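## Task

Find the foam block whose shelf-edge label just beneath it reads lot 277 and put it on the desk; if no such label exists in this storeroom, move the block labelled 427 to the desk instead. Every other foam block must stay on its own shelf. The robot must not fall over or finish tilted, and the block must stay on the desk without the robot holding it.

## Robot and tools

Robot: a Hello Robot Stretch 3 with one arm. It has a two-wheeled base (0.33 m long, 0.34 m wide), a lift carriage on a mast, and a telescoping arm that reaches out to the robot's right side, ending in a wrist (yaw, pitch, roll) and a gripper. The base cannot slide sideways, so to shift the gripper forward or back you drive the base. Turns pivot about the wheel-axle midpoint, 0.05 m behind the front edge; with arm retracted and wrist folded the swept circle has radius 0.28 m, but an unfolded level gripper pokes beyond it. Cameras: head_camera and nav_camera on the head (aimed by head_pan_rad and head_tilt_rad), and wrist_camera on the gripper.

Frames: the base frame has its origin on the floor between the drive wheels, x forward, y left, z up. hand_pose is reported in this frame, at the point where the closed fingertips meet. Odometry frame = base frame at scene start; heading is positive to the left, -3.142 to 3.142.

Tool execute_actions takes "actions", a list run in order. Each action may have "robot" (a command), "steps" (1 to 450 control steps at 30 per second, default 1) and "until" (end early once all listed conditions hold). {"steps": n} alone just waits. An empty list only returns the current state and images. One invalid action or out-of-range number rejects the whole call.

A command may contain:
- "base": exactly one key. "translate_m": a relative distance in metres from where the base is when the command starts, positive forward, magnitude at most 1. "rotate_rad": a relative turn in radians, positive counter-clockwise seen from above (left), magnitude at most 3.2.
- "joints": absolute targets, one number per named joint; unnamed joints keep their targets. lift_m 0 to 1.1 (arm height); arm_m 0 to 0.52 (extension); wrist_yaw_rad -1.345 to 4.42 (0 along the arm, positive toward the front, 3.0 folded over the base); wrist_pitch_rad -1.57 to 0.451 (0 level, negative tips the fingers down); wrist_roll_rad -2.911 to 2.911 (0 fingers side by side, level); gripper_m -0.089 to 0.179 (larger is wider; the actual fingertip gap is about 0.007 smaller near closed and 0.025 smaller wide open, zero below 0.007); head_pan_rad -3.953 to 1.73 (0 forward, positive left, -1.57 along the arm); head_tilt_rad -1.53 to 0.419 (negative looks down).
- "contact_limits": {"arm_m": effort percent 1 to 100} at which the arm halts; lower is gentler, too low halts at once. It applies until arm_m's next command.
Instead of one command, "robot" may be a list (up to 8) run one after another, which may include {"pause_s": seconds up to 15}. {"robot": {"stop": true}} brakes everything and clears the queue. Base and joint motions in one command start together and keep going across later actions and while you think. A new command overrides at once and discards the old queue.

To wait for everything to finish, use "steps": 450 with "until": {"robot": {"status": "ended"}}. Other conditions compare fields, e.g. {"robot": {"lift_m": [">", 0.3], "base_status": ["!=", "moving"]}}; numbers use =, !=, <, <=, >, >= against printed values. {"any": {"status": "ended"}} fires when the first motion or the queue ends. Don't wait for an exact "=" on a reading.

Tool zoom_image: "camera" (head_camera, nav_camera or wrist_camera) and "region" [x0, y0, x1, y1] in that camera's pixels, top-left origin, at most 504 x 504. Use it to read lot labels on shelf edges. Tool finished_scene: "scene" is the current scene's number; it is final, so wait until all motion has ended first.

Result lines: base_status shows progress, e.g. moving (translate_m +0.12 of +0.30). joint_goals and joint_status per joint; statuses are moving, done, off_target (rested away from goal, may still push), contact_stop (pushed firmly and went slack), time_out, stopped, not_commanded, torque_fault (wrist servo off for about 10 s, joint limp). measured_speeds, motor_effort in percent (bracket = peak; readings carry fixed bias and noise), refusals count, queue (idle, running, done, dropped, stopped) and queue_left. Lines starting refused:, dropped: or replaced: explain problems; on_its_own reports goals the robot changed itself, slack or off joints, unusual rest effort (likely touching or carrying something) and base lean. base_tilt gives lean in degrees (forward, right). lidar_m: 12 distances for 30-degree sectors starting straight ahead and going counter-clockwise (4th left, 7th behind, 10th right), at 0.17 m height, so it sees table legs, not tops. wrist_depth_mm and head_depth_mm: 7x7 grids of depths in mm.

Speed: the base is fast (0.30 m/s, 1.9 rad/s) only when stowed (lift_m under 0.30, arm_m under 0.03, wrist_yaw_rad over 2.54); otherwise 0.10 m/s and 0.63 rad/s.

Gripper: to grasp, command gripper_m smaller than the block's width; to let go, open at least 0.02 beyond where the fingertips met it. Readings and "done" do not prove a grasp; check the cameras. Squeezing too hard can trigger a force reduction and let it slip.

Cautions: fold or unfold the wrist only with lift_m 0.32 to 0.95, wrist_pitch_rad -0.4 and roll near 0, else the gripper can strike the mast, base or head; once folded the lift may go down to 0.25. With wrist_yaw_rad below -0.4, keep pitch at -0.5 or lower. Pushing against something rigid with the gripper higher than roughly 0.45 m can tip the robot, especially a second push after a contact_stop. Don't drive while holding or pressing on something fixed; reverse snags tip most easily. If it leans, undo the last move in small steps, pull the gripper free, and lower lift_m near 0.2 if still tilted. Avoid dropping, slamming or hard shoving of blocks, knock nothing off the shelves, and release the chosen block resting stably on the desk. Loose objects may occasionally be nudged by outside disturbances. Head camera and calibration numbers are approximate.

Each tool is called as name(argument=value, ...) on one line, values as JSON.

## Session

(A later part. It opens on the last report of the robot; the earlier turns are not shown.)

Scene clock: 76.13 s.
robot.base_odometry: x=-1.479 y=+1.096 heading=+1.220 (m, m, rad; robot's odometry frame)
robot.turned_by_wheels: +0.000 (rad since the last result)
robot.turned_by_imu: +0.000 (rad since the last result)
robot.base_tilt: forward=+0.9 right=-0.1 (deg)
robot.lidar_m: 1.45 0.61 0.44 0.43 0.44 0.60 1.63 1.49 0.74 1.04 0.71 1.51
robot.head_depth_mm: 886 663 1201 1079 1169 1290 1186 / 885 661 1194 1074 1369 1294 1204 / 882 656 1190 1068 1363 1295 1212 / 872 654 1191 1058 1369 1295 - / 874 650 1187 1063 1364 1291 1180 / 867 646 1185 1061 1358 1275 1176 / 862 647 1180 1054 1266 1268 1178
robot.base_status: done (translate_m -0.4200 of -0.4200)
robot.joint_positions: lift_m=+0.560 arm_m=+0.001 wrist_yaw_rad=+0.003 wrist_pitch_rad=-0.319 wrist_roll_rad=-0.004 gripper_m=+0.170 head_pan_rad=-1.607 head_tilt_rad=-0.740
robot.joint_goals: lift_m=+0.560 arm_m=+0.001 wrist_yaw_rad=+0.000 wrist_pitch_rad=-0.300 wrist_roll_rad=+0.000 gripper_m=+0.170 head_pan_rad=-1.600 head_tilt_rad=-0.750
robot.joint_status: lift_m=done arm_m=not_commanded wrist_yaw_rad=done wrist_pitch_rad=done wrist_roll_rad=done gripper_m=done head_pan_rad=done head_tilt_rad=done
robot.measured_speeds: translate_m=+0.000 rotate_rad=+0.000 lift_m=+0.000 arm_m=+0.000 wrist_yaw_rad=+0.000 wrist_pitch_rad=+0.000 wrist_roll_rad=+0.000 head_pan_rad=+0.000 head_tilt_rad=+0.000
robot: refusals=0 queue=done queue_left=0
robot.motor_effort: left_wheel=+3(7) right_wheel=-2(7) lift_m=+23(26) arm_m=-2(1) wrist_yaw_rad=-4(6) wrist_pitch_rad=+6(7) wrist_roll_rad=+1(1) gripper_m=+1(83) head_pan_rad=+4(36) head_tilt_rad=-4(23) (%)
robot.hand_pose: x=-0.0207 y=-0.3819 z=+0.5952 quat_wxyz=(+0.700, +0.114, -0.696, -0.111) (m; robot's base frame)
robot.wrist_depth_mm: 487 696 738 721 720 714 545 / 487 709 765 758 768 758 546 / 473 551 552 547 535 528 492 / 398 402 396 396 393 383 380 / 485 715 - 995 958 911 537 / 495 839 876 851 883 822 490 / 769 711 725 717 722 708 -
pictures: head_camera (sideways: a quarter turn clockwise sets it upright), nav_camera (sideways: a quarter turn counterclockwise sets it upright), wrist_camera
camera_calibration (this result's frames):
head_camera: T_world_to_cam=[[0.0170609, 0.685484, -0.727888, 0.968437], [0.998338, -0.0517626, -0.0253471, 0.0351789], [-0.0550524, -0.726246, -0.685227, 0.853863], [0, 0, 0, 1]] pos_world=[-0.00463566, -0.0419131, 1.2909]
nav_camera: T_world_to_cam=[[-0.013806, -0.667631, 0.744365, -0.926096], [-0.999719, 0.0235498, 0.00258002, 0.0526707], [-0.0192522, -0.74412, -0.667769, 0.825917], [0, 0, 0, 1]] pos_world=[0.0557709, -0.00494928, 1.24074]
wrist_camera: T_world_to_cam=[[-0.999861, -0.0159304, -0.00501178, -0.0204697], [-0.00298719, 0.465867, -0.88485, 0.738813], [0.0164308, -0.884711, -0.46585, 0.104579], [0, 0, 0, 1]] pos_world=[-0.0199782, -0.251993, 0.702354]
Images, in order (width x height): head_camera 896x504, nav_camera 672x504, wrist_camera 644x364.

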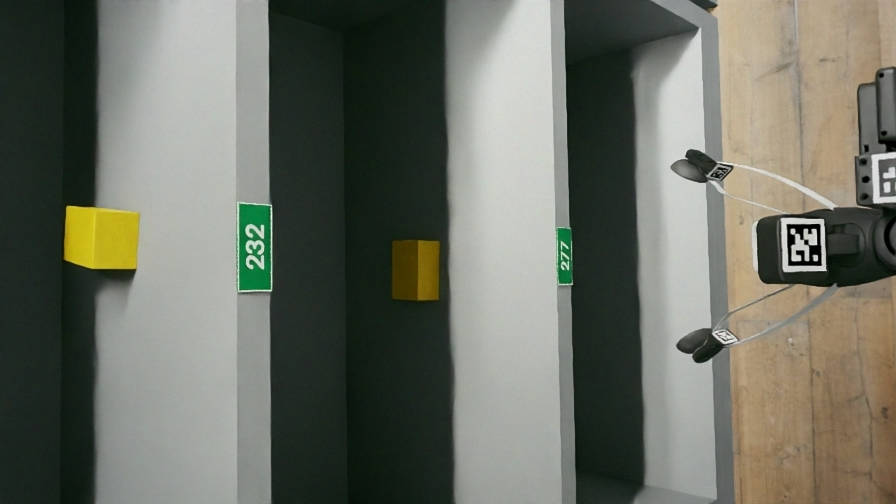

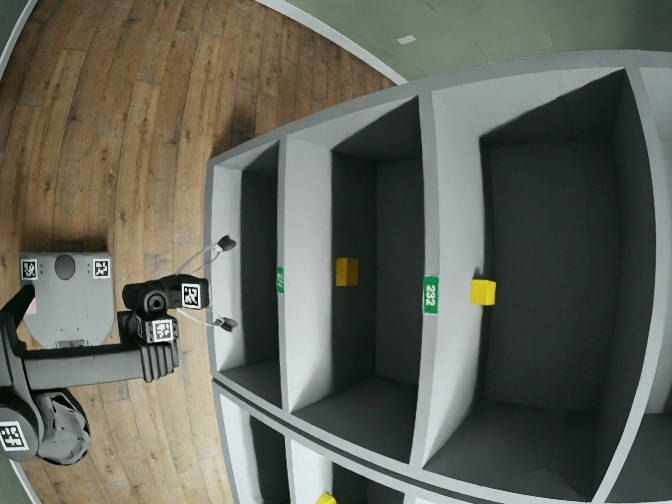

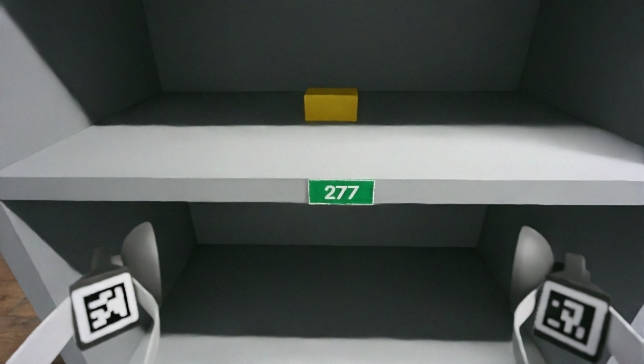

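execute_actions(actions=[{"robot":{"joints":{"arm_m":0.36,"lift_m":0.535}},"steps":300,"until":{"robot":{"status":"ended"}}}])

Scene clock: 84.87 s.
robot.base_odometry: x=-1.479 y=+1.096 heading=+1.220 (m, m, rad; robot's odometry frame)
robot.turned_by_wheels: +0.000 (rad since the last result)
robot.turned_by_imu: +0.000 (rad since the last result)
robot.base_tilt: forward=+0.7 right=-0.2 (deg)
robot.lidar_m: 1.45 0.61 0.44 0.43 0.44 0.60 1.63 1.49 0.74 1.04 0.71 1.51
robot.head_depth_mm: 888 662 1206 1076 1170 1292 1182 / 882 662 1200 1072 1383 1301 1205 / 880 657 1194 1103 1372 1304 1188 / 874 655 1190 1063 1394 1291 1185 / 876 651 1184 1066 1357 1277 1176 / 867 647 1171 1064 1361 1284 1176 / 864 643 1180 1063 1261 1258 1172
robot.base_status: done (translate_m -0.4200 of -0.4200)
robot.joint_positions: lift_m=+0.535 arm_m=+0.360 wrist_yaw_rad=+0.002 wrist_pitch_rad=-0.319 wrist_roll_rad=-0.003 gripper_m=+0.170 head_pan_rad=-1.607 head_tilt_rad=-0.740
robot.joint_goals: lift_m=+0.535 arm_m=+0.360 wrist_yaw_rad=+0.000 wrist_pitch_rad=-0.300 wrist_roll_rad=+0.000 gripper_m=+0.170 head_pan_rad=-1.600 head_tilt_rad=-0.750
robot.joint_status: lift_m=done arm_m=done wrist_yaw_rad=done wrist_pitch_rad=done wrist_roll_rad=done gripper_m=done head_pan_rad=done head_tilt_rad=done
robot.measured_speeds: translate_m=+0.000 rotate_rad=+0.000 lift_m=+0.000 arm_m=+0.000 wrist_yaw_rad=+0.000 wrist_pitch_rad=+0.000 wrist_roll_rad=+0.000 head_pan_rad=+0.000 head_tilt_rad=+0.000
robot: refusals=0 queue=done queue_left=0
robot.motor_effort: left_wheel=+3(3) right_wheel=-2(2) lift_m=+16(21) arm_m=+2(2) wrist_yaw_rad=-3(4) wrist_pitch_rad=+6(6) wrist_roll_rad=+1(1) gripper_m=+0(1) head_pan_rad=+5(3) head_tilt_rad=-4(5) (%)
robot.hand_pose: x=-0.0211 y=-0.7404 z=+0.5708 quat_wxyz=(+0.700, +0.113, -0.697, -0.112) (m; robot's base frame)
robot.wrist_depth_mm: 406 400 394 389 393 387 383 / 436 430 427 424 419 412 419 / 444 450 444 440 438 437 438 / 321 316 316 228 299 312 308 / 245 255 242 231 235 247 238 / 206 197 197 195 195 195 194 / - 163 165 164 164 164 -
pictures: head_camera (sideways: a quarter turn clockwise sets it upright), nav_camera (sideways: a quarter turn counterclockwise sets it upright), wrist_camera
camera_calibration (this result's frames):
head_camera: T_world_to_cam=[[0.0170655, 0.685609, -0.727769, 0.968283], [0.998338, -0.0517583, -0.0253498, 0.0351824], [-0.0550482, -0.726127, -0.685353, 0.854026], [0, 0, 0, 1]] pos_world=[-0.0046356, -0.0419112, 1.29089]
nav_camera: T_world_to_cam=[[-0.0138107, -0.667759, 0.744249, -0.925946], [-0.999719, 0.0235495, 0.00257786, 0.0526735], [-0.0192481, -0.744005, -0.667897, 0.826085], [0, 0, 0, 1]] pos_world=[0.0557713, -0.00493873, 1.24074]
wrist_camera: T_world_to_cam=[[-0.999881, -0.014369, -0.00561607, -0.0251237], [-0.00172215, 0.465711, -0.884935, 0.88417], [0.0153311, -0.88482, -0.465681, -0.224172], [0, 0, 0, 1]] pos_world=[-0.0201613, -0.610481, 0.677899]
Images, in order (width x height): head_camera 896x504, nav_camera 672x504, wrist_camera 644x364.

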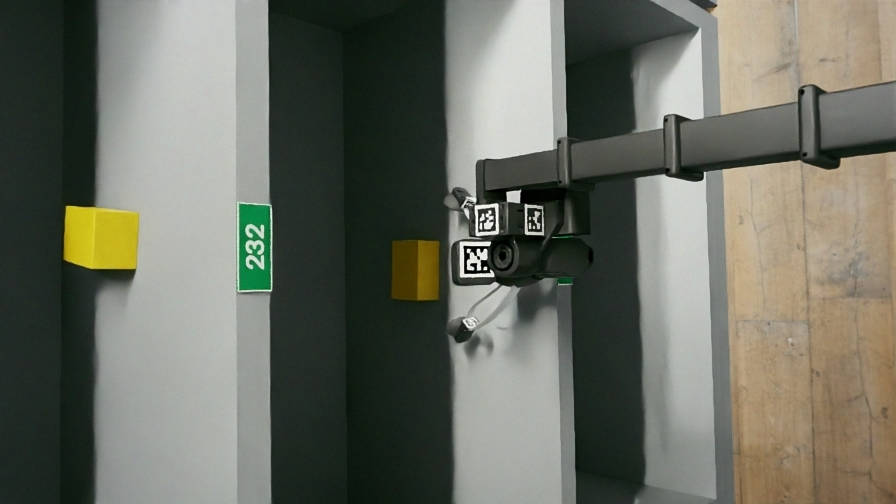

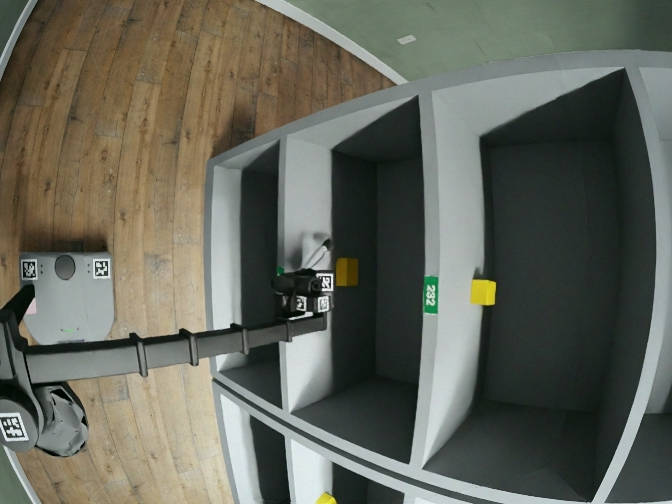

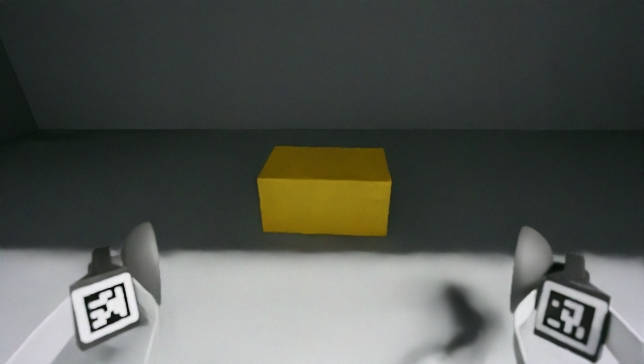

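execute_actions(actions=[{"robot":{"base":{"translate_m":0.006},"joints":{"arm_m":0.463,"lift_m":0.521}},"steps":300,"until":{"robot":{"status":"ended"}}}])

Scene clock: 94.50 s.
robot.base_odometry: x=-1.476 y=+1.101 heading=+1.220 (m, m, rad; robot's odometry frame)
robot.turned_by_wheels: +0.000 (rad since the last result)
robot.turned_by_imu: +0.000 (rad since the last result)
robot.base_tilt: forward=+0.7 right=-0.1 (deg)
robot.lidar_m: 1.44 0.60 0.44 0.43 0.44 0.60 1.63 1.48 0.75 1.04 0.70 1.50
robot.head_depth_mm: 887 664 1202 1078 1184 1290 1188 / 885 662 1198 1077 1371 1299 1209 / 881 658 1196 1113 1371 1295 1180 / 872 654 1193 - 1365 1290 1185 / 871 652 1191 1058 1369 1284 1181 / 869 647 1188 1056 1362 1275 1173 / 862 646 1180 1061 1253 1254 1177
robot.base_status: done (translate_m +0.0060 of +0.0060)
robot.joint_positions: lift_m=+0.521 arm_m=+0.463 wrist_yaw_rad=+0.002 wrist_pitch_rad=-0.319 wrist_roll_rad=-0.003 gripper_m=+0.170 head_pan_rad=-1.607 head_tilt_rad=-0.740
robot.joint_goals: lift_m=+0.521 arm_m=+0.463 wrist_yaw_rad=+0.000 wrist_pitch_rad=-0.300 wrist_roll_rad=+0.000 gripper_m=+0.170 head_pan_rad=-1.600 head_tilt_rad=-0.750
robot.joint_status: lift_m=done arm_m=done wrist_yaw_rad=done wrist_pitch_rad=done wrist_roll_rad=done gripper_m=done head_pan_rad=done head_tilt_rad=done
robot.measured_speeds: translate_m=+0.000 rotate_rad=+0.000 lift_m=+0.000 arm_m=+0.000 wrist_yaw_rad=+0.000 wrist_pitch_rad=+0.000 wrist_roll_rad=+0.000 head_pan_rad=+0.000 head_tilt_rad=+0.000
robot: refusals=0 queue=done queue_left=0
robot.motor_effort: left_wheel=+3(7) right_wheel=-2(5) lift_m=+15(17) arm_m=+2(3) wrist_yaw_rad=-4(3) wrist_pitch_rad=+6(6) wrist_roll_rad=+1(1) gripper_m=+0(0) head_pan_rad=+2(3) head_tilt_rad=-4(5) (%)
robot.hand_pose: x=-0.0211 y=-0.8434 z=+0.5568 quat_wxyz=(+0.700, +0.113, -0.697, -0.112) (m; robot's base frame)
robot.wrist_depth_mm: 305 304 302 298 299 294 291 / 328 324 322 319 319 316 313 / 351 351 353 345 344 337 337 / 288 286 287 284 282 280 278 / 221 229 199 142 148 221 213 / 184 177 128 124 122 175 174 / - 147 140 136 134 147 -
pictures: head_camera (sideways: a quarter turn clockwise sets it upright), nav_camera (sideways: a quarter turn counterclockwise sets it upright), wrist_camera
camera_calibration (this result's frames):
head_camera: T_world_to_cam=[[0.0170655, 0.685612, -0.727767, 0.96828], [0.998338, -0.051758, -0.0253499, 0.0351825], [-0.055048, -0.726125, -0.685356, 0.85403], [0, 0, 0, 1]] pos_world=[-0.00463558, -0.0419112, 1.29089]
nav_camera: T_world_to_cam=[[-0.0138106, -0.667762, 0.744247, -0.925943], [-0.999719, 0.0235492, 0.00257781, 0.0526736], [-0.0192478, -0.744002, -0.6679, 0.826088], [0, 0, 0, 1]] pos_world=[0.0557713, -0.00493849, 1.24074]
wrist_camera: T_world_to_cam=[[-0.999881, -0.0143548, -0.00561595, -0.0266738], [-0.00171546, 0.4657, -0.884941, 0.919733], [0.0153185, -0.884826, -0.46567, -0.321842], [0, 0, 0, 1]] pos_world=[-0.0201628, -0.713477, 0.663887]
Images, in order (width x height): head_camera 896x504, nav_camera 672x504, wrist_camera 644x364.

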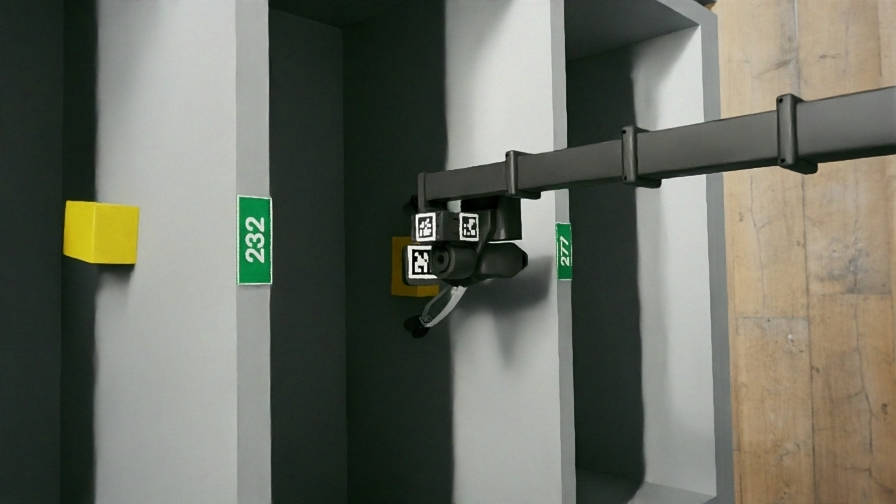

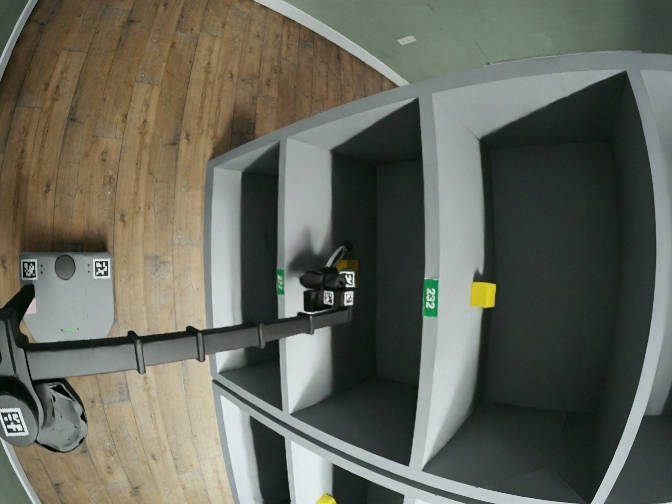

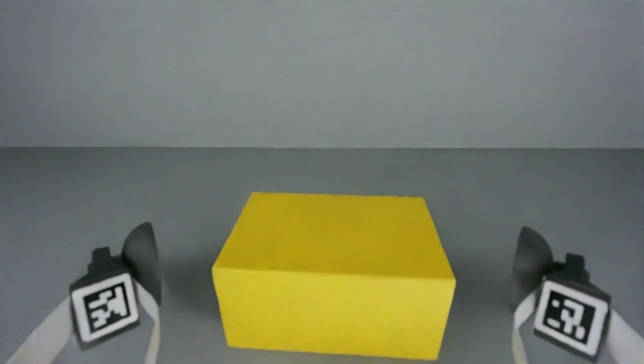

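execute_actions(actions=[{"robot":[{"joints":{"gripper_m":0.04}},{"joints":{"lift_m":0.55}}],"steps":300,"until":{"robot":{"status":"ended"}}}])

Scene clock: 98.33 s.
robot.base_odometry: x=-1.476 y=+1.101 heading=+1.220 (m, m, rad; robot's odometry frame)
robot.turned_by_wheels: +0.000 (rad since the last result)
robot.turned_by_imu: +0.000 (rad since the last result)
robot.base_tilt: forward=+0.9 right=-0.2 (deg)
robot.lidar_m: 1.44 0.61 0.44 0.43 0.44 0.60 1.63 1.49 0.75 1.04 0.70 1.50
robot.head_depth_mm: 883 662 1201 1078 1185 1299 1194 / 882 661 1197 1077 1371 1314 - / 878 658 1207 1135 1368 1303 1186 / 875 655 1196 - 1362 1281 1184 / 873 652 1187 1050 1360 1284 1184 / 868 646 1183 1056 1357 1282 1179 / 866 645 1174 1060 1246 1263 1177
robot.base_status: done (translate_m +0.0060 of +0.0060)
robot.joint_positions: lift_m=+0.550 arm_m=+0.463 wrist_yaw_rad=+0.002 wrist_pitch_rad=-0.319 wrist_roll_rad=-0.003 gripper_m=+0.044 head_pan_rad=-1.607 head_tilt_rad=-0.740
robot.joint_goals: lift_m=+0.550 arm_m=+0.463 wrist_yaw_rad=+0.000 wrist_pitch_rad=-0.300 wrist_roll_rad=+0.000 gripper_m=+0.043 head_pan_rad=-1.600 head_tilt_rad=-0.750
robot.joint_status: lift_m=done arm_m=done wrist_yaw_rad=done wrist_pitch_rad=done wrist_roll_rad=done gripper_m=done head_pan_rad=done head_tilt_rad=done
robot.measured_speeds: translate_m=+0.000 rotate_rad=+0.000 lift_m=+0.000 arm_m=+0.000 wrist_yaw_rad=+0.000 wrist_pitch_rad=+0.000 wrist_roll_rad=+0.000 head_pan_rad=+0.000 head_tilt_rad=+0.000
robot: refusals=0 queue=done queue_left=0
robot.motor_effort: left_wheel=+3(3) right_wheel=-2(2) lift_m=+24(27) arm_m=+1(2) wrist_yaw_rad=-3(3) wrist_pitch_rad=+6(6) wrist_roll_rad=+1(1) gripper_m=-20(96) head_pan_rad=+4(3) head_tilt_rad=-5(4) (%)
robot.hand_pose: x=-0.0211 y=-0.8435 z=+0.5853 quat_wxyz=(+0.700, +0.113, -0.697, -0.112) (m; robot's base frame)
robot.wrist_depth_mm: 306 304 299 299 295 294 291 / 329 324 321 320 318 314 314 / 356 353 347 345 345 339 335 / 349 349 349 346 345 345 337 / 268 268 150 142 142 263 261 / 217 217 127 125 122 218 212 / 183 181 171 137 133 174 179
pictures: head_camera (sideways: a quarter turn clockwise sets it upright), nav_camera (sideways: a quarter turn counterclockwise sets it upright), wrist_camera
camera_calibration (this result's frames):
head_camera: T_world_to_cam=[[0.0170657, 0.685612, -0.727767, 0.96828], [0.998338, -0.0517584, -0.0253499, 0.0351825], [-0.0550482, -0.726125, -0.685356, 0.85403], [0, 0, 0, 1]] pos_world=[-0.0046356, -0.0419112, 1.29089]
nav_camera: T_world_to_cam=[[-0.0138109, -0.667762, 0.744247, -0.925943], [-0.999719, 0.0235496, 0.00257781, 0.0526736], [-0.0192481, -0.744002, -0.6679, 0.826088], [0, 0, 0, 1]] pos_world=[0.0557713, -0.00493851, 1.24074]
wrist_camera: T_world_to_cam=[[-0.999881, -0.0143573, -0.00561538, -0.0265158], [-0.0017165, 0.465664, -0.88496, 0.944927], [0.0153205, -0.884845, -0.465633, -0.308618], [0, 0, 0, 1]] pos_world=[-0.0201625, -0.713478, 0.692371]
Images, in order (width x height): head_camera 896x504, nav_camera 672x504, wrist_camera 644x364.

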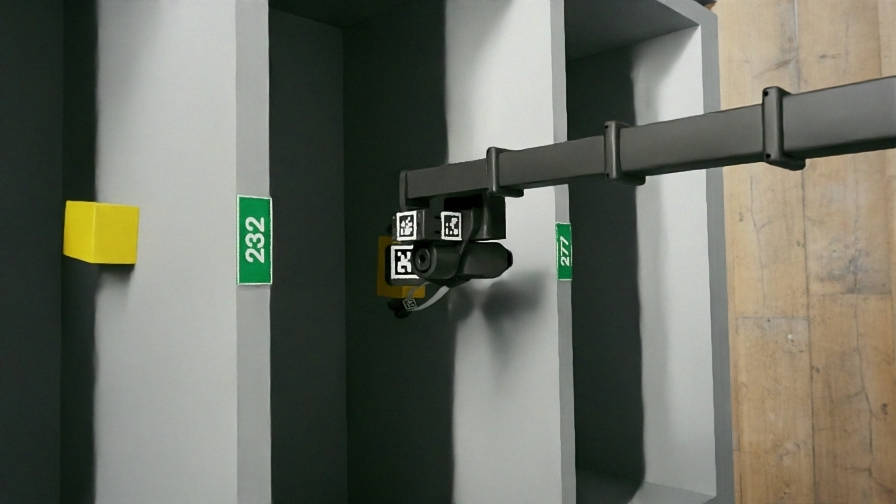

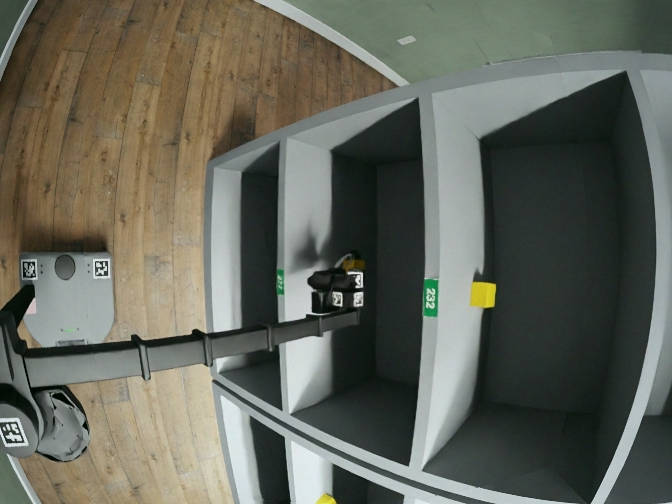

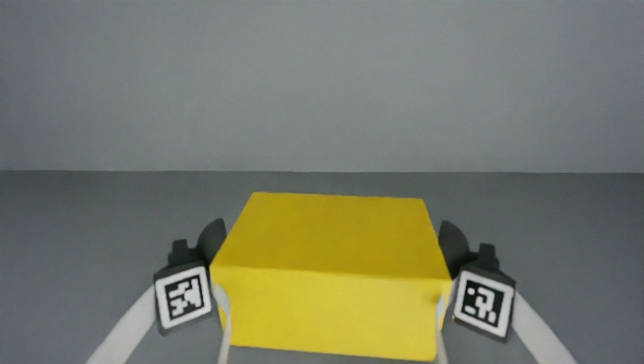

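execute_actions(actions=[{"robot":{"joints":{"arm_m":0.0,"head_pan_rad":-0.3,"head_tilt_rad":-0.9}},"steps":300,"until":{"robot":{"arm_m":["<",0.12]}}},{"robot":{"joints":{"wrist_yaw_rad":2.65,"lift_m":0.28},"base":{"translate_m":0.88}},"steps":300,"until":{"robot":{"lift_m":["<",0.295]}}},{"steps":8}])

Scene clock: 116.23 s.
robot.base_odometry: x=-1.383 y=+1.356 heading=+1.220 (m, m, rad; robot's odometry frame)
robot.turned_by_wheels: +0.000 (rad since the last result)
robot.turned_by_imu: +0.001 (rad since the last result)
robot.base_tilt: forward=-1.9 right=-4.4 (deg)
robot.lidar_m: 1.17 0.61 0.44 0.43 0.44 0.60 1.64 0.93 1.02 0.60 1.67 1.22
robot.head_depth_mm: 1289 1541 1791 1605 1413 1267 1152 / 1237 1474 1745 1624 1422 1258 1143 / 1200 1425 1727 1610 1407 1261 1145 / 1168 1377 1650 1597 1408 1261 1140 / 1127 1320 1577 1603 1417 1267 1148 / 1092 1274 1498 1599 1404 1262 1139 / 1065 1235 1447 1600 1404 1255 1132
robot.base_status: moving (translate_m +0.2714 of +0.8800)
robot.joint_positions: lift_m=+0.281 arm_m=+0.001 wrist_yaw_rad=+2.647 wrist_pitch_rad=-0.319 wrist_roll_rad=-0.003 gripper_m=+0.044 head_pan_rad=-0.307 head_tilt_rad=-0.889
robot.joint_goals: lift_m=+0.280 arm_m=+0.000 wrist_yaw_rad=+2.650 wrist_pitch_rad=-0.300 wrist_roll_rad=+0.000 gripper_m=+0.043 head_pan_rad=-0.300 head_tilt_rad=-0.900
robot.joint_status: lift_m=moving arm_m=moving wrist_yaw_rad=moving wrist_pitch_rad=done wrist_roll_rad=done gripper_m=done head_pan_rad=done head_tilt_rad=done
robot.measured_speeds: translate_m=+0.187 rotate_rad=+0.000 lift_m=-0.023 arm_m=+0.000 wrist_yaw_rad=+0.000 wrist_pitch_rad=+0.000 wrist_roll_rad=+0.000 head_pan_rad=+0.000 head_tilt_rad=+0.000
robot: refusals=0 queue=running queue_left=0
robot.motor_effort: left_wheel=+10(11) right_wheel=+2(3) lift_m=+14(23) arm_m=-3(3) wrist_yaw_rad=+4(6) wrist_pitch_rad=+6(6) wrist_roll_rad=+1(1) gripper_m=-20(20) head_pan_rad=+3(38) head_tilt_rad=-5(15) (%)
robot.hand_pose: x=+0.0906 y=+0.0611 z=+0.3167 quat_wxyz=(+0.280, +0.703, -0.061, +0.651) (m; robot's base frame)
robot.wrist_depth_mm: 359 387 435 489 561 667 785 / 376 415 459 528 611 714 891 / 397 431 495 565 676 801 955 / 418 457 529 592 700 842 922 / 451 489 150 143 143 727 699 / 474 505 127 125 122 577 581 / - 488 474 137 133 467 484
pictures: head_camera (sideways: a quarter turn clockwise sets it upright), nav_camera (sideways: a quarter turn counterclockwise sets it upright), wrist_camera
camera_calibration (this result's frames):
head_camera: T_world_to_cam=[[-0.751809, 0.230145, -0.617913, 0.829821], [0.313128, 0.949316, -0.0274019, 0.0420287], [0.580288, -0.214086, -0.785769, 0.980739], [0, 0, 0, 1]] pos_world=[0.0415964, -0.0209148, 1.28454]
nav_camera: T_world_to_cam=[[0.738002, -0.223034, 0.636875, -0.790609], [-0.289836, -0.957076, 0.000690278, 0.050801], [0.609384, -0.185099, -0.770967, 0.956296], [0, 0, 0, 1]] pos_world=[0.0154435, 0.0492974, 1.24076]
wrist_camera: T_world_to_cam=[[0.88613, -0.463398, -0.00599074, -0.0466576], [-0.220477, -0.410165, -0.88496, 0.35961], [0.407632, 0.785511, -0.465628, 0.227415], [0, 0, 0, 1]] pos_world=[0.0279287, -0.0527588, 0.423851]
Images, in order (width x height): head_camera 896x504, nav_camera 672x504, wrist_camera 644x364.

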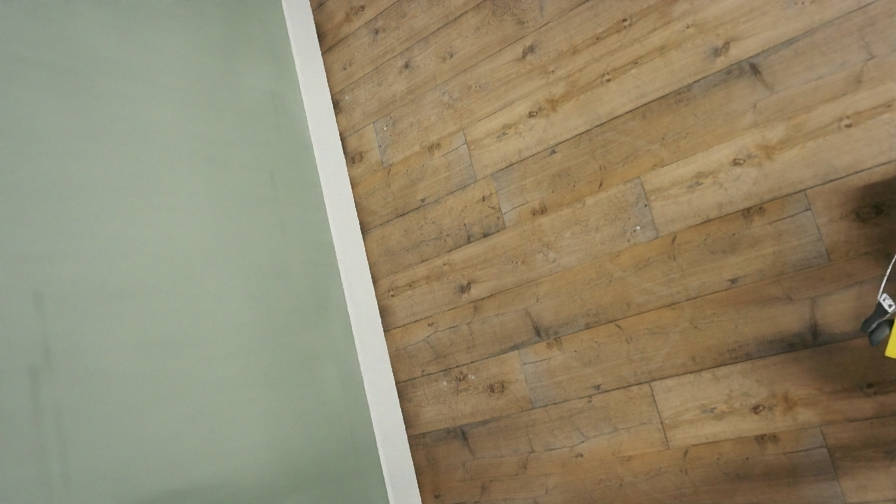

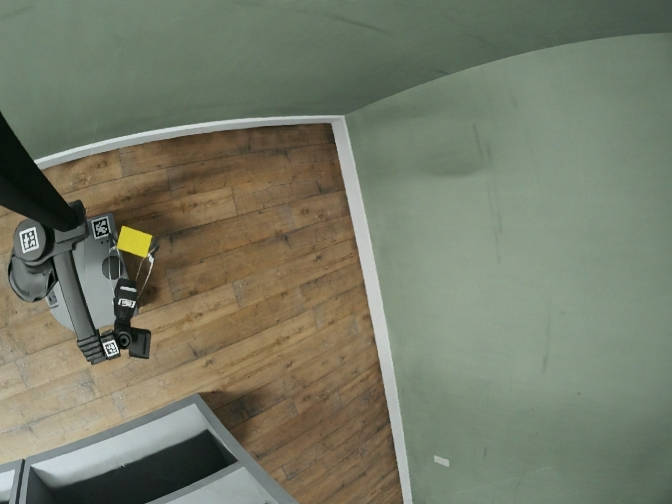

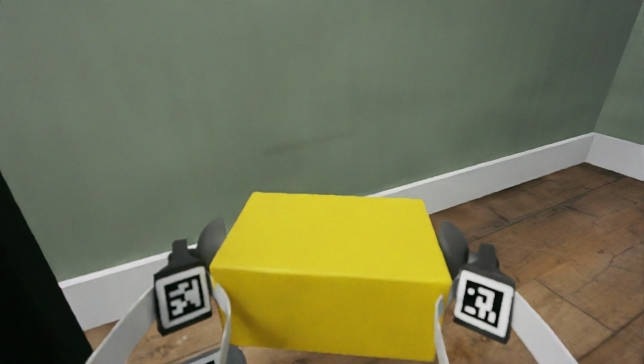

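execute_actions(actions=[{"steps":200,"until":{"robot":{"status":"ended"}}},{"robot":{"base":{"rotate_rad":-1.64},"joints":{"head_pan_rad":-0.6,"head_tilt_rad":-0.5}},"steps":300,"until":{"robot":{"status":"ended"}}},{"robot":{"base":{"translate_m":1.0}},"steps":300,"until":{"robot":{"translate_m":[">",0.75]}}},{"robot":{"base":{"translate_m":1.0}},"steps":300,"until":{"robot":{"translate_m":[">",0.5]}}},{"robot":{"base":{"translate_m":1.0}},"steps":300,"until":{"robot":{"status":"ended"}}}])

Scene clock: 131.17 s.
robot.base_odometry: x=+0.897 y=+1.003 heading=-0.420 (m, m, rad; robot's odometry frame)
robot.turned_by_wheels: -1.640 (rad since the last result)
robot.turned_by_imu: -1.602 (rad since the last result)
robot.base_tilt: forward=+0.9 right=+0.0 (deg)
robot.lidar_m: 1.09 1.01 0.71 0.68 0.70 0.93 1.63 1.26 1.63 3.63 1.01 0.91
robot.head_depth_mm: 1462 1649 1584 1100 852 1533 1332 / 1361 1505 1564 1106 883 1537 1287 / 1254 1377 1470 1098 1183 1404 1314 / 1164 1271 1378 1150 1747 1523 1313 / 1087 1181 1300 1400 1621 1557 1321 / 1025 1110 1207 1331 1483 1544 1312 / 968 1046 1133 1232 1370 1472 1305
robot.base_status: done (translate_m +1.0000 of +1.0000)
robot.joint_positions: lift_m=+0.280 arm_m=+0.001 wrist_yaw_rad=+2.648 wrist_pitch_rad=-0.319 wrist_roll_rad=-0.003 gripper_m=+0.044 head_pan_rad=-0.593 head_tilt_rad=-0.506
robot.joint_goals: lift_m=+0.280 arm_m=+0.000 wrist_yaw_rad=+2.650 wrist_pitch_rad=-0.300 wrist_roll_rad=+0.000 gripper_m=+0.043 head_pan_rad=-0.600 head_tilt_rad=-0.500
robot.joint_status: lift_m=done arm_m=done wrist_yaw_rad=done wrist_pitch_rad=done wrist_roll_rad=done gripper_m=done head_pan_rad=done head_tilt_rad=done
robot.measured_speeds: translate_m=+0.000 rotate_rad=+0.000 lift_m=+0.000 arm_m=+0.000 wrist_yaw_rad=+0.000 wrist_pitch_rad=+0.000 wrist_roll_rad=+0.000 head_pan_rad=+0.000 head_tilt_rad=+0.000
robot: refusals=0 queue=done queue_left=0
robot.motor_effort: left_wheel=+3(10) right_wheel=-2(6) lift_m=+16(14) arm_m=-3(3) wrist_yaw_rad=+4(1) wrist_pitch_rad=+6(6) wrist_roll_rad=+1(1) gripper_m=-20(20) head_pan_rad=-3(21) head_tilt_rad=+2(23) (%)
robot.hand_pose: x=+0.0905 y=+0.0611 z=+0.3158 quat_wxyz=(+0.280, +0.703, -0.061, +0.651) (m; robot's base frame)
robot.wrist_depth_mm: 552 601 670 783 897 - 875 / 572 632 712 831 976 - 887 / 600 673 774 892 - - 931 / 645 704 803 877 951 953 885 / 677 713 151 143 142 730 719 / 603 588 127 125 121 594 569 / - 489 470 137 133 477 481
pictures: head_camera (sideways: a quarter turn clockwise sets it upright), nav_camera (sideways: a quarter turn counterclockwise sets it upright), wrist_camera
camera_calibration (this result's frames):
head_camera: T_world_to_cam=[[-0.417471, 0.27212, -0.866988, 1.15242], [0.576206, 0.817035, -0.0210131, 0.0321186], [0.702641, -0.508336, -0.497886, 0.605523], [0, 0, 0, 1]] pos_world=[0.0371319, -0.0320304, 1.30129]
nav_camera: T_world_to_cam=[[0.401276, -0.258058, 0.878853, -1.10397], [-0.549249, -0.835641, 0.00541251, 0.046234], [0.733009, -0.484882, -0.477061, 0.573224], [0, 0, 0, 1]] pos_world=[0.0482113, 0.0316932, 1.24344]
wrist_camera: T_world_to_cam=[[0.886164, -0.463333, -0.00599328, -0.0466558], [-0.220449, -0.41018, -0.88496, 0.358747], [0.407573, 0.785541, -0.465628, 0.226974], [0, 0, 0, 1]] pos_world=[0.0279218, -0.0527634, 0.422883]
Images, in order (width x height): head_camera 896x504, nav_camera 672x504, wrist_camera 644x364.

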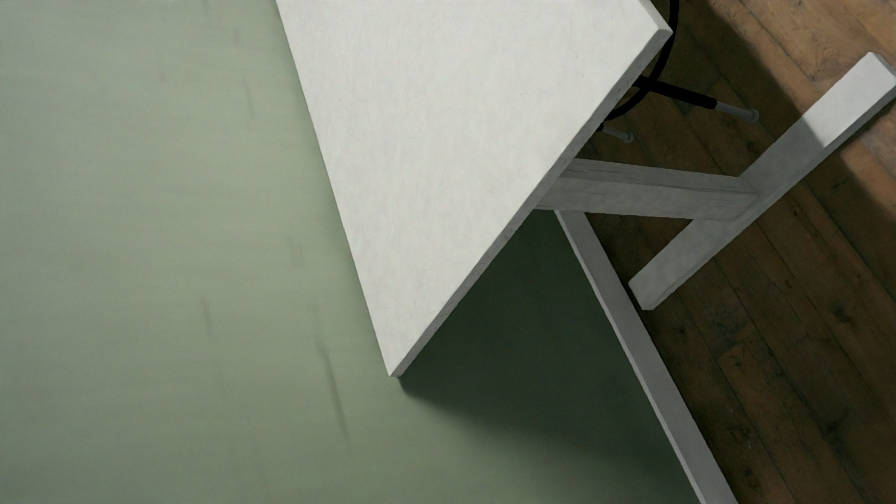

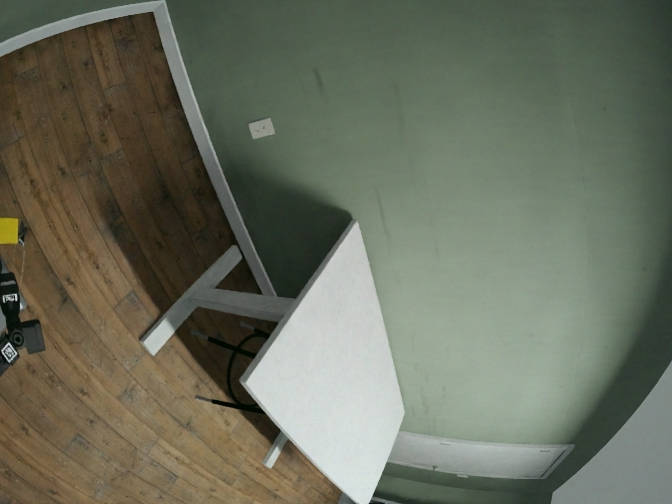

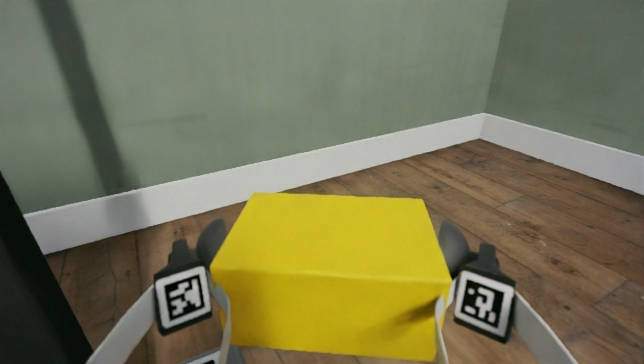

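execute_actions(actions=[{"robot":{"base":{"translate_m":0.55},"joints":{"head_pan_rad":-1.57,"head_tilt_rad":-0.75,"lift_m":0.76}},"steps":200,"until":{"robot":{"lift_m":[">",0.5]}}},{"robot":{"joints":{"wrist_yaw_rad":0.0}},"steps":200,"until":{"robot":{"lift_m":[">",0.745]}}},{"robot":{"joints":{"arm_m":0.3}},"steps":300,"until":{"robot":{"status":"ended"}}}])

Scene clock: 145.17 s.
robot.base_odometry: x=+1.399 y=+0.778 heading=-0.420 (m, m, rad; robot's odometry frame)
robot.turned_by_wheels: +0.000 (rad since the last result)
robot.turned_by_imu: +0.002 (rad since the last result)
robot.base_tilt: forward=+0.7 right=-0.1 (deg)
robot.lidar_m: 0.55 0.56 0.74 0.70 0.73 0.96 1.78 1.80 2.37 0.63 0.64 0.57
robot.head_depth_mm: 3651 2919 2279 1860 - - - / 3488 2928 2275 - 1521 1351 1186 / 3565 1268 1031 - 1528 1326 1187 / 1754 1261 1014 780 1511 1326 1184 / 1747 1248 977 799 1385 1309 1179 / 1732 1246 975 796 1038 1304 1173 / 1711 1233 968 795 1503 1306 1171
robot.base_status: done (translate_m +0.5500 of +0.5500)
robot.joint_positions: lift_m=+0.760 arm_m=+0.300 wrist_yaw_rad=+0.002 wrist_pitch_rad=-0.319 wrist_roll_rad=-0.003 gripper_m=+0.044 head_pan_rad=-1.563 head_tilt_rad=-0.741
robot.joint_goals: lift_m=+0.760 arm_m=+0.300 wrist_yaw_rad=+0.000 wrist_pitch_rad=-0.300 wrist_roll_rad=+0.000 gripper_m=+0.043 head_pan_rad=-1.570 head_tilt_rad=-0.750
robot.joint_status: lift_m=done arm_m=done wrist_yaw_rad=done wrist_pitch_rad=done wrist_roll_rad=done gripper_m=done head_pan_rad=done head_tilt_rad=done
robot.measured_speeds: translate_m=+0.000 rotate_rad=+0.000 lift_m=+0.000 arm_m=+0.000 wrist_yaw_rad=+0.000 wrist_pitch_rad=+0.000 wrist_roll_rad=+0.000 head_pan_rad=+0.000 head_tilt_rad=+0.000
robot: refusals=0 queue=done queue_left=0
robot.motor_effort: left_wheel=+2(10) right_wheel=-2(5) lift_m=+23(23) arm_m=+1(4) wrist_yaw_rad=-2(7) wrist_pitch_rad=+6(6) wrist_roll_rad=+1(1) gripper_m=-19(20) head_pan_rad=-2(39) head_tilt_rad=-5(21) (%)
robot.hand_pose: x=-0.0211 y=-0.6804 z=+0.7952 quat_wxyz=(+0.699, +0.113, -0.697, -0.112) (m; robot's base frame)
robot.wrist_depth_mm: 741 - - - - - - / 740 972 - - - - - / 587 581 578 582 579 - - / 404 408 403 400 396 - - / 307 309 149 143 143 310 - / 251 250 127 125 121 250 - / 210 209 196 137 133 201 207
pictures: head_camera (sideways: a quarter turn clockwise sets it upright), nav_camera (sideways: a quarter turn counterclockwise sets it upright), wrist_camera
camera_calibration (this result's frames):
head_camera: T_world_to_cam=[[-0.0128865, 0.685778, -0.727696, 0.968371], [0.999646, -0.00811673, -0.0253515, 0.0351766], [-0.023292, -0.727765, -0.685431, 0.853933], [0, 0, 0, 1]] pos_world=[-0.00279543, -0.0423388, 1.29088]
nav_camera: T_world_to_cam=[[0.0153589, -0.667805, 0.744178, -0.926031], [-0.999794, -0.0201231, 0.00257653, 0.0526757], [0.0132546, -0.744064, -0.667976, 0.825989], [0, 0, 0, 1]] pos_world=[0.0559395, -0.00275875, 1.24074]
wrist_camera: T_world_to_cam=[[-0.999882, -0.0141725, -0.0059982, -0.02258], [-0.00129162, 0.465665, -0.88496, 1.05487], [0.0153353, -0.884848, -0.465628, -0.0666139], [0, 0, 0, 1]] pos_world=[-0.0201933, -0.550477, 0.902362]
Images, in order (width x height): head_camera 896x504, nav_camera 672x504, wrist_camera 644x364.

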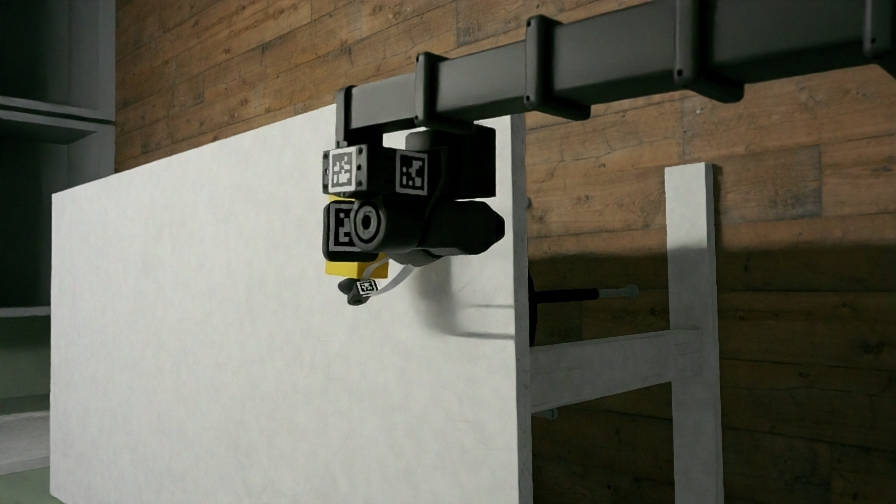

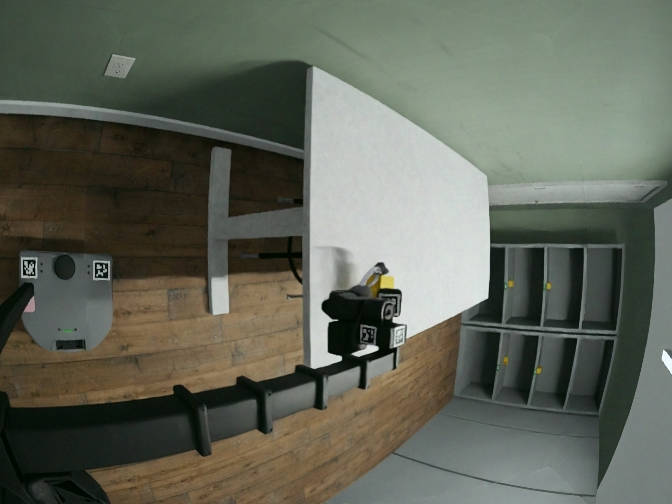

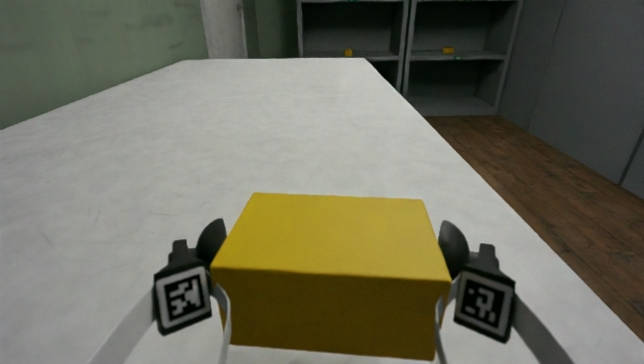

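execute_actions(actions=[{"robot":[{"joints":{"lift_m":0.708}},{"joints":{"gripper_m":0.15}},{"joints":{"arm_m":0.19}}],"steps":300,"until":{"robot":{"status":"ended"}}}])

Scene clock: 152.07 s.
robot.base_odometry: x=+1.399 y=+0.778 heading=-0.420 (m, m, rad; robot's odometry frame)
robot.turned_by_wheels: +0.000 (rad since the last result)
robot.turned_by_imu: +0.000 (rad since the last result)
robot.base_tilt: forward=+0.8 right=-0.1 (deg)
robot.lidar_m: 0.55 0.56 0.74 0.71 0.73 0.96 1.78 1.79 2.38 0.63 0.64 0.57
robot.head_depth_mm: 3726 2889 2261 1858 1574 1375 - / 3483 2918 2053 816 - 1319 1166 / 3546 1265 983 825 - 1321 1188 / 1754 1255 978 800 1503 1321 1172 / 1745 1244 973 800 1410 1303 1184 / 1728 1247 971 796 1043 1296 1182 / 1731 1250 969 792 1512 1302 1180
robot.base_status: done (translate_m +0.5500 of +0.5500)
robot.joint_positions: lift_m=+0.708 arm_m=+0.190 wrist_yaw_rad=+0.002 wrist_pitch_rad=-0.319 wrist_roll_rad=-0.003 gripper_m=+0.150 head_pan_rad=-1.563 head_tilt_rad=-0.741
robot.joint_goals: lift_m=+0.708 arm_m=+0.190 wrist_yaw_rad=+0.000 wrist_pitch_rad=-0.300 wrist_roll_rad=+0.000 gripper_m=+0.150 head_pan_rad=-1.570 head_tilt_rad=-0.750
robot.joint_status: lift_m=done arm_m=done wrist_yaw_rad=done wrist_pitch_rad=done wrist_roll_rad=done gripper_m=done head_pan_rad=done head_tilt_rad=done
robot.measured_speeds: translate_m=+0.000 rotate_rad=+0.000 lift_m=+0.000 arm_m=+0.000 wrist_yaw_rad=+0.000 wrist_pitch_rad=+0.000 wrist_roll_rad=+0.000 head_pan_rad=+0.000 head_tilt_rad=+0.000
robot: refusals=0 queue=done queue_left=0
robot.motor_effort: left_wheel=+2(2) right_wheel=-1(2) lift_m=+15(24) arm_m=-3(3) wrist_yaw_rad=-3(2) wrist_pitch_rad=+6(6) wrist_roll_rad=+1(1) gripper_m=+0(83) head_pan_rad=-3(3) head_tilt_rad=-4(4) (%)
robot.hand_pose: x=-0.0211 y=-0.5710 z=+0.7438 quat_wxyz=(+0.699, +0.113, -0.697, -0.112) (m; robot's base frame)
robot.wrist_depth_mm: 739 - - - - - - / 697 775 744 733 - - - / 424 419 416 269 409 - - / 290 291 288 229 269 283 - / 224 233 220 220 219 227 217 / 180 - 179 178 176 177 176 / - 146 150 150 149 144 148
pictures: head_camera (sideways: a quarter turn clockwise sets it upright), nav_camera (sideways: a quarter turn counterclockwise sets it upright), wrist_camera
camera_calibration (this result's frames):
head_camera: T_world_to_cam=[[-0.0128867, 0.685779, -0.727696, 0.96837], [0.999646, -0.00811634, -0.0253515, 0.0351767], [-0.0232918, -0.727765, -0.685431, 0.853934], [0, 0, 0, 1]] pos_world=[-0.00279542, -0.0423388, 1.29088]
nav_camera: T_world_to_cam=[[0.0153591, -0.667806, 0.744177, -0.92603], [-0.999794, -0.0201235, 0.00257651, 0.0526757], [0.0132548, -0.744064, -0.667977, 0.82599], [0, 0, 0, 1]] pos_world=[0.0559395, -0.00275867, 1.24074]
wrist_camera: T_world_to_cam=[[-0.999882, -0.0141705, -0.00599826, -0.0213374], [-0.00129064, 0.465665, -0.88496, 0.958364], [0.0153335, -0.884848, -0.465628, 0.00622725], [0, 0, 0, 1]] pos_world=[-0.0201935, -0.441069, 0.850886]
Images, in order (width x height): head_camera 896x504, nav_camera 672x504, wrist_camera 644x364.

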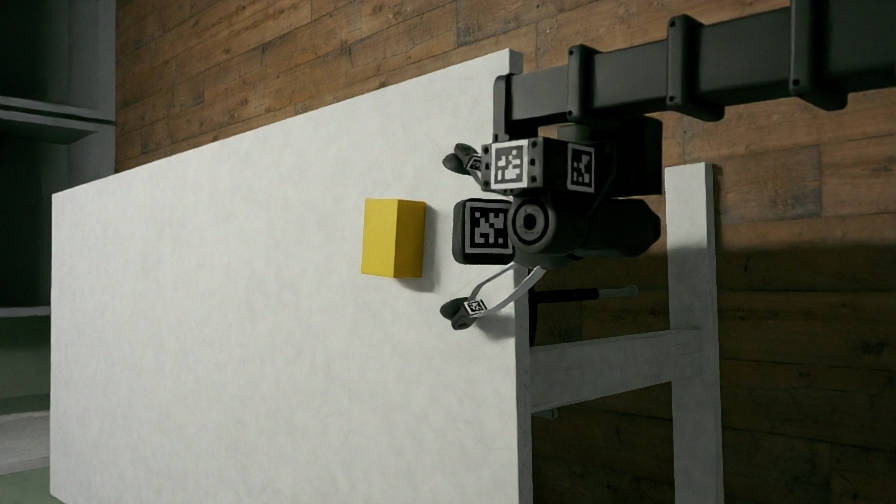

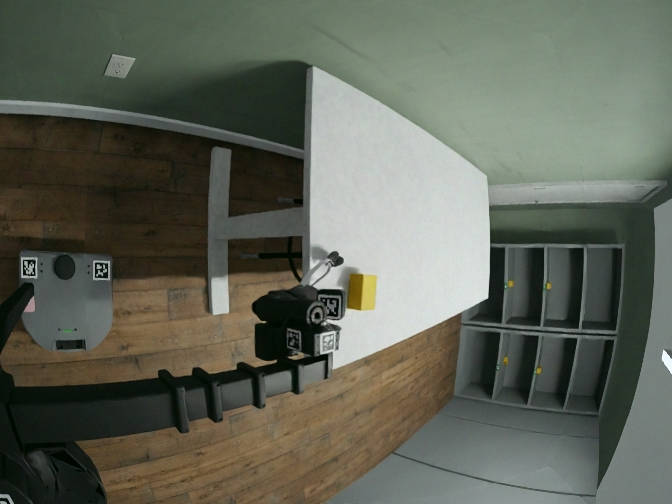

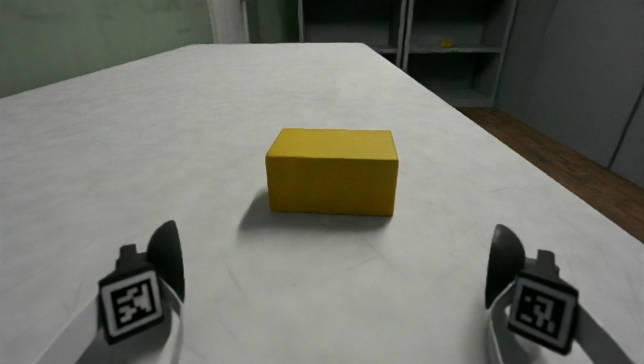

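Block 277 is resting on the desk and the gripper is clear of it.

finished_scene(scene=1)

The scene is finished: the task was done.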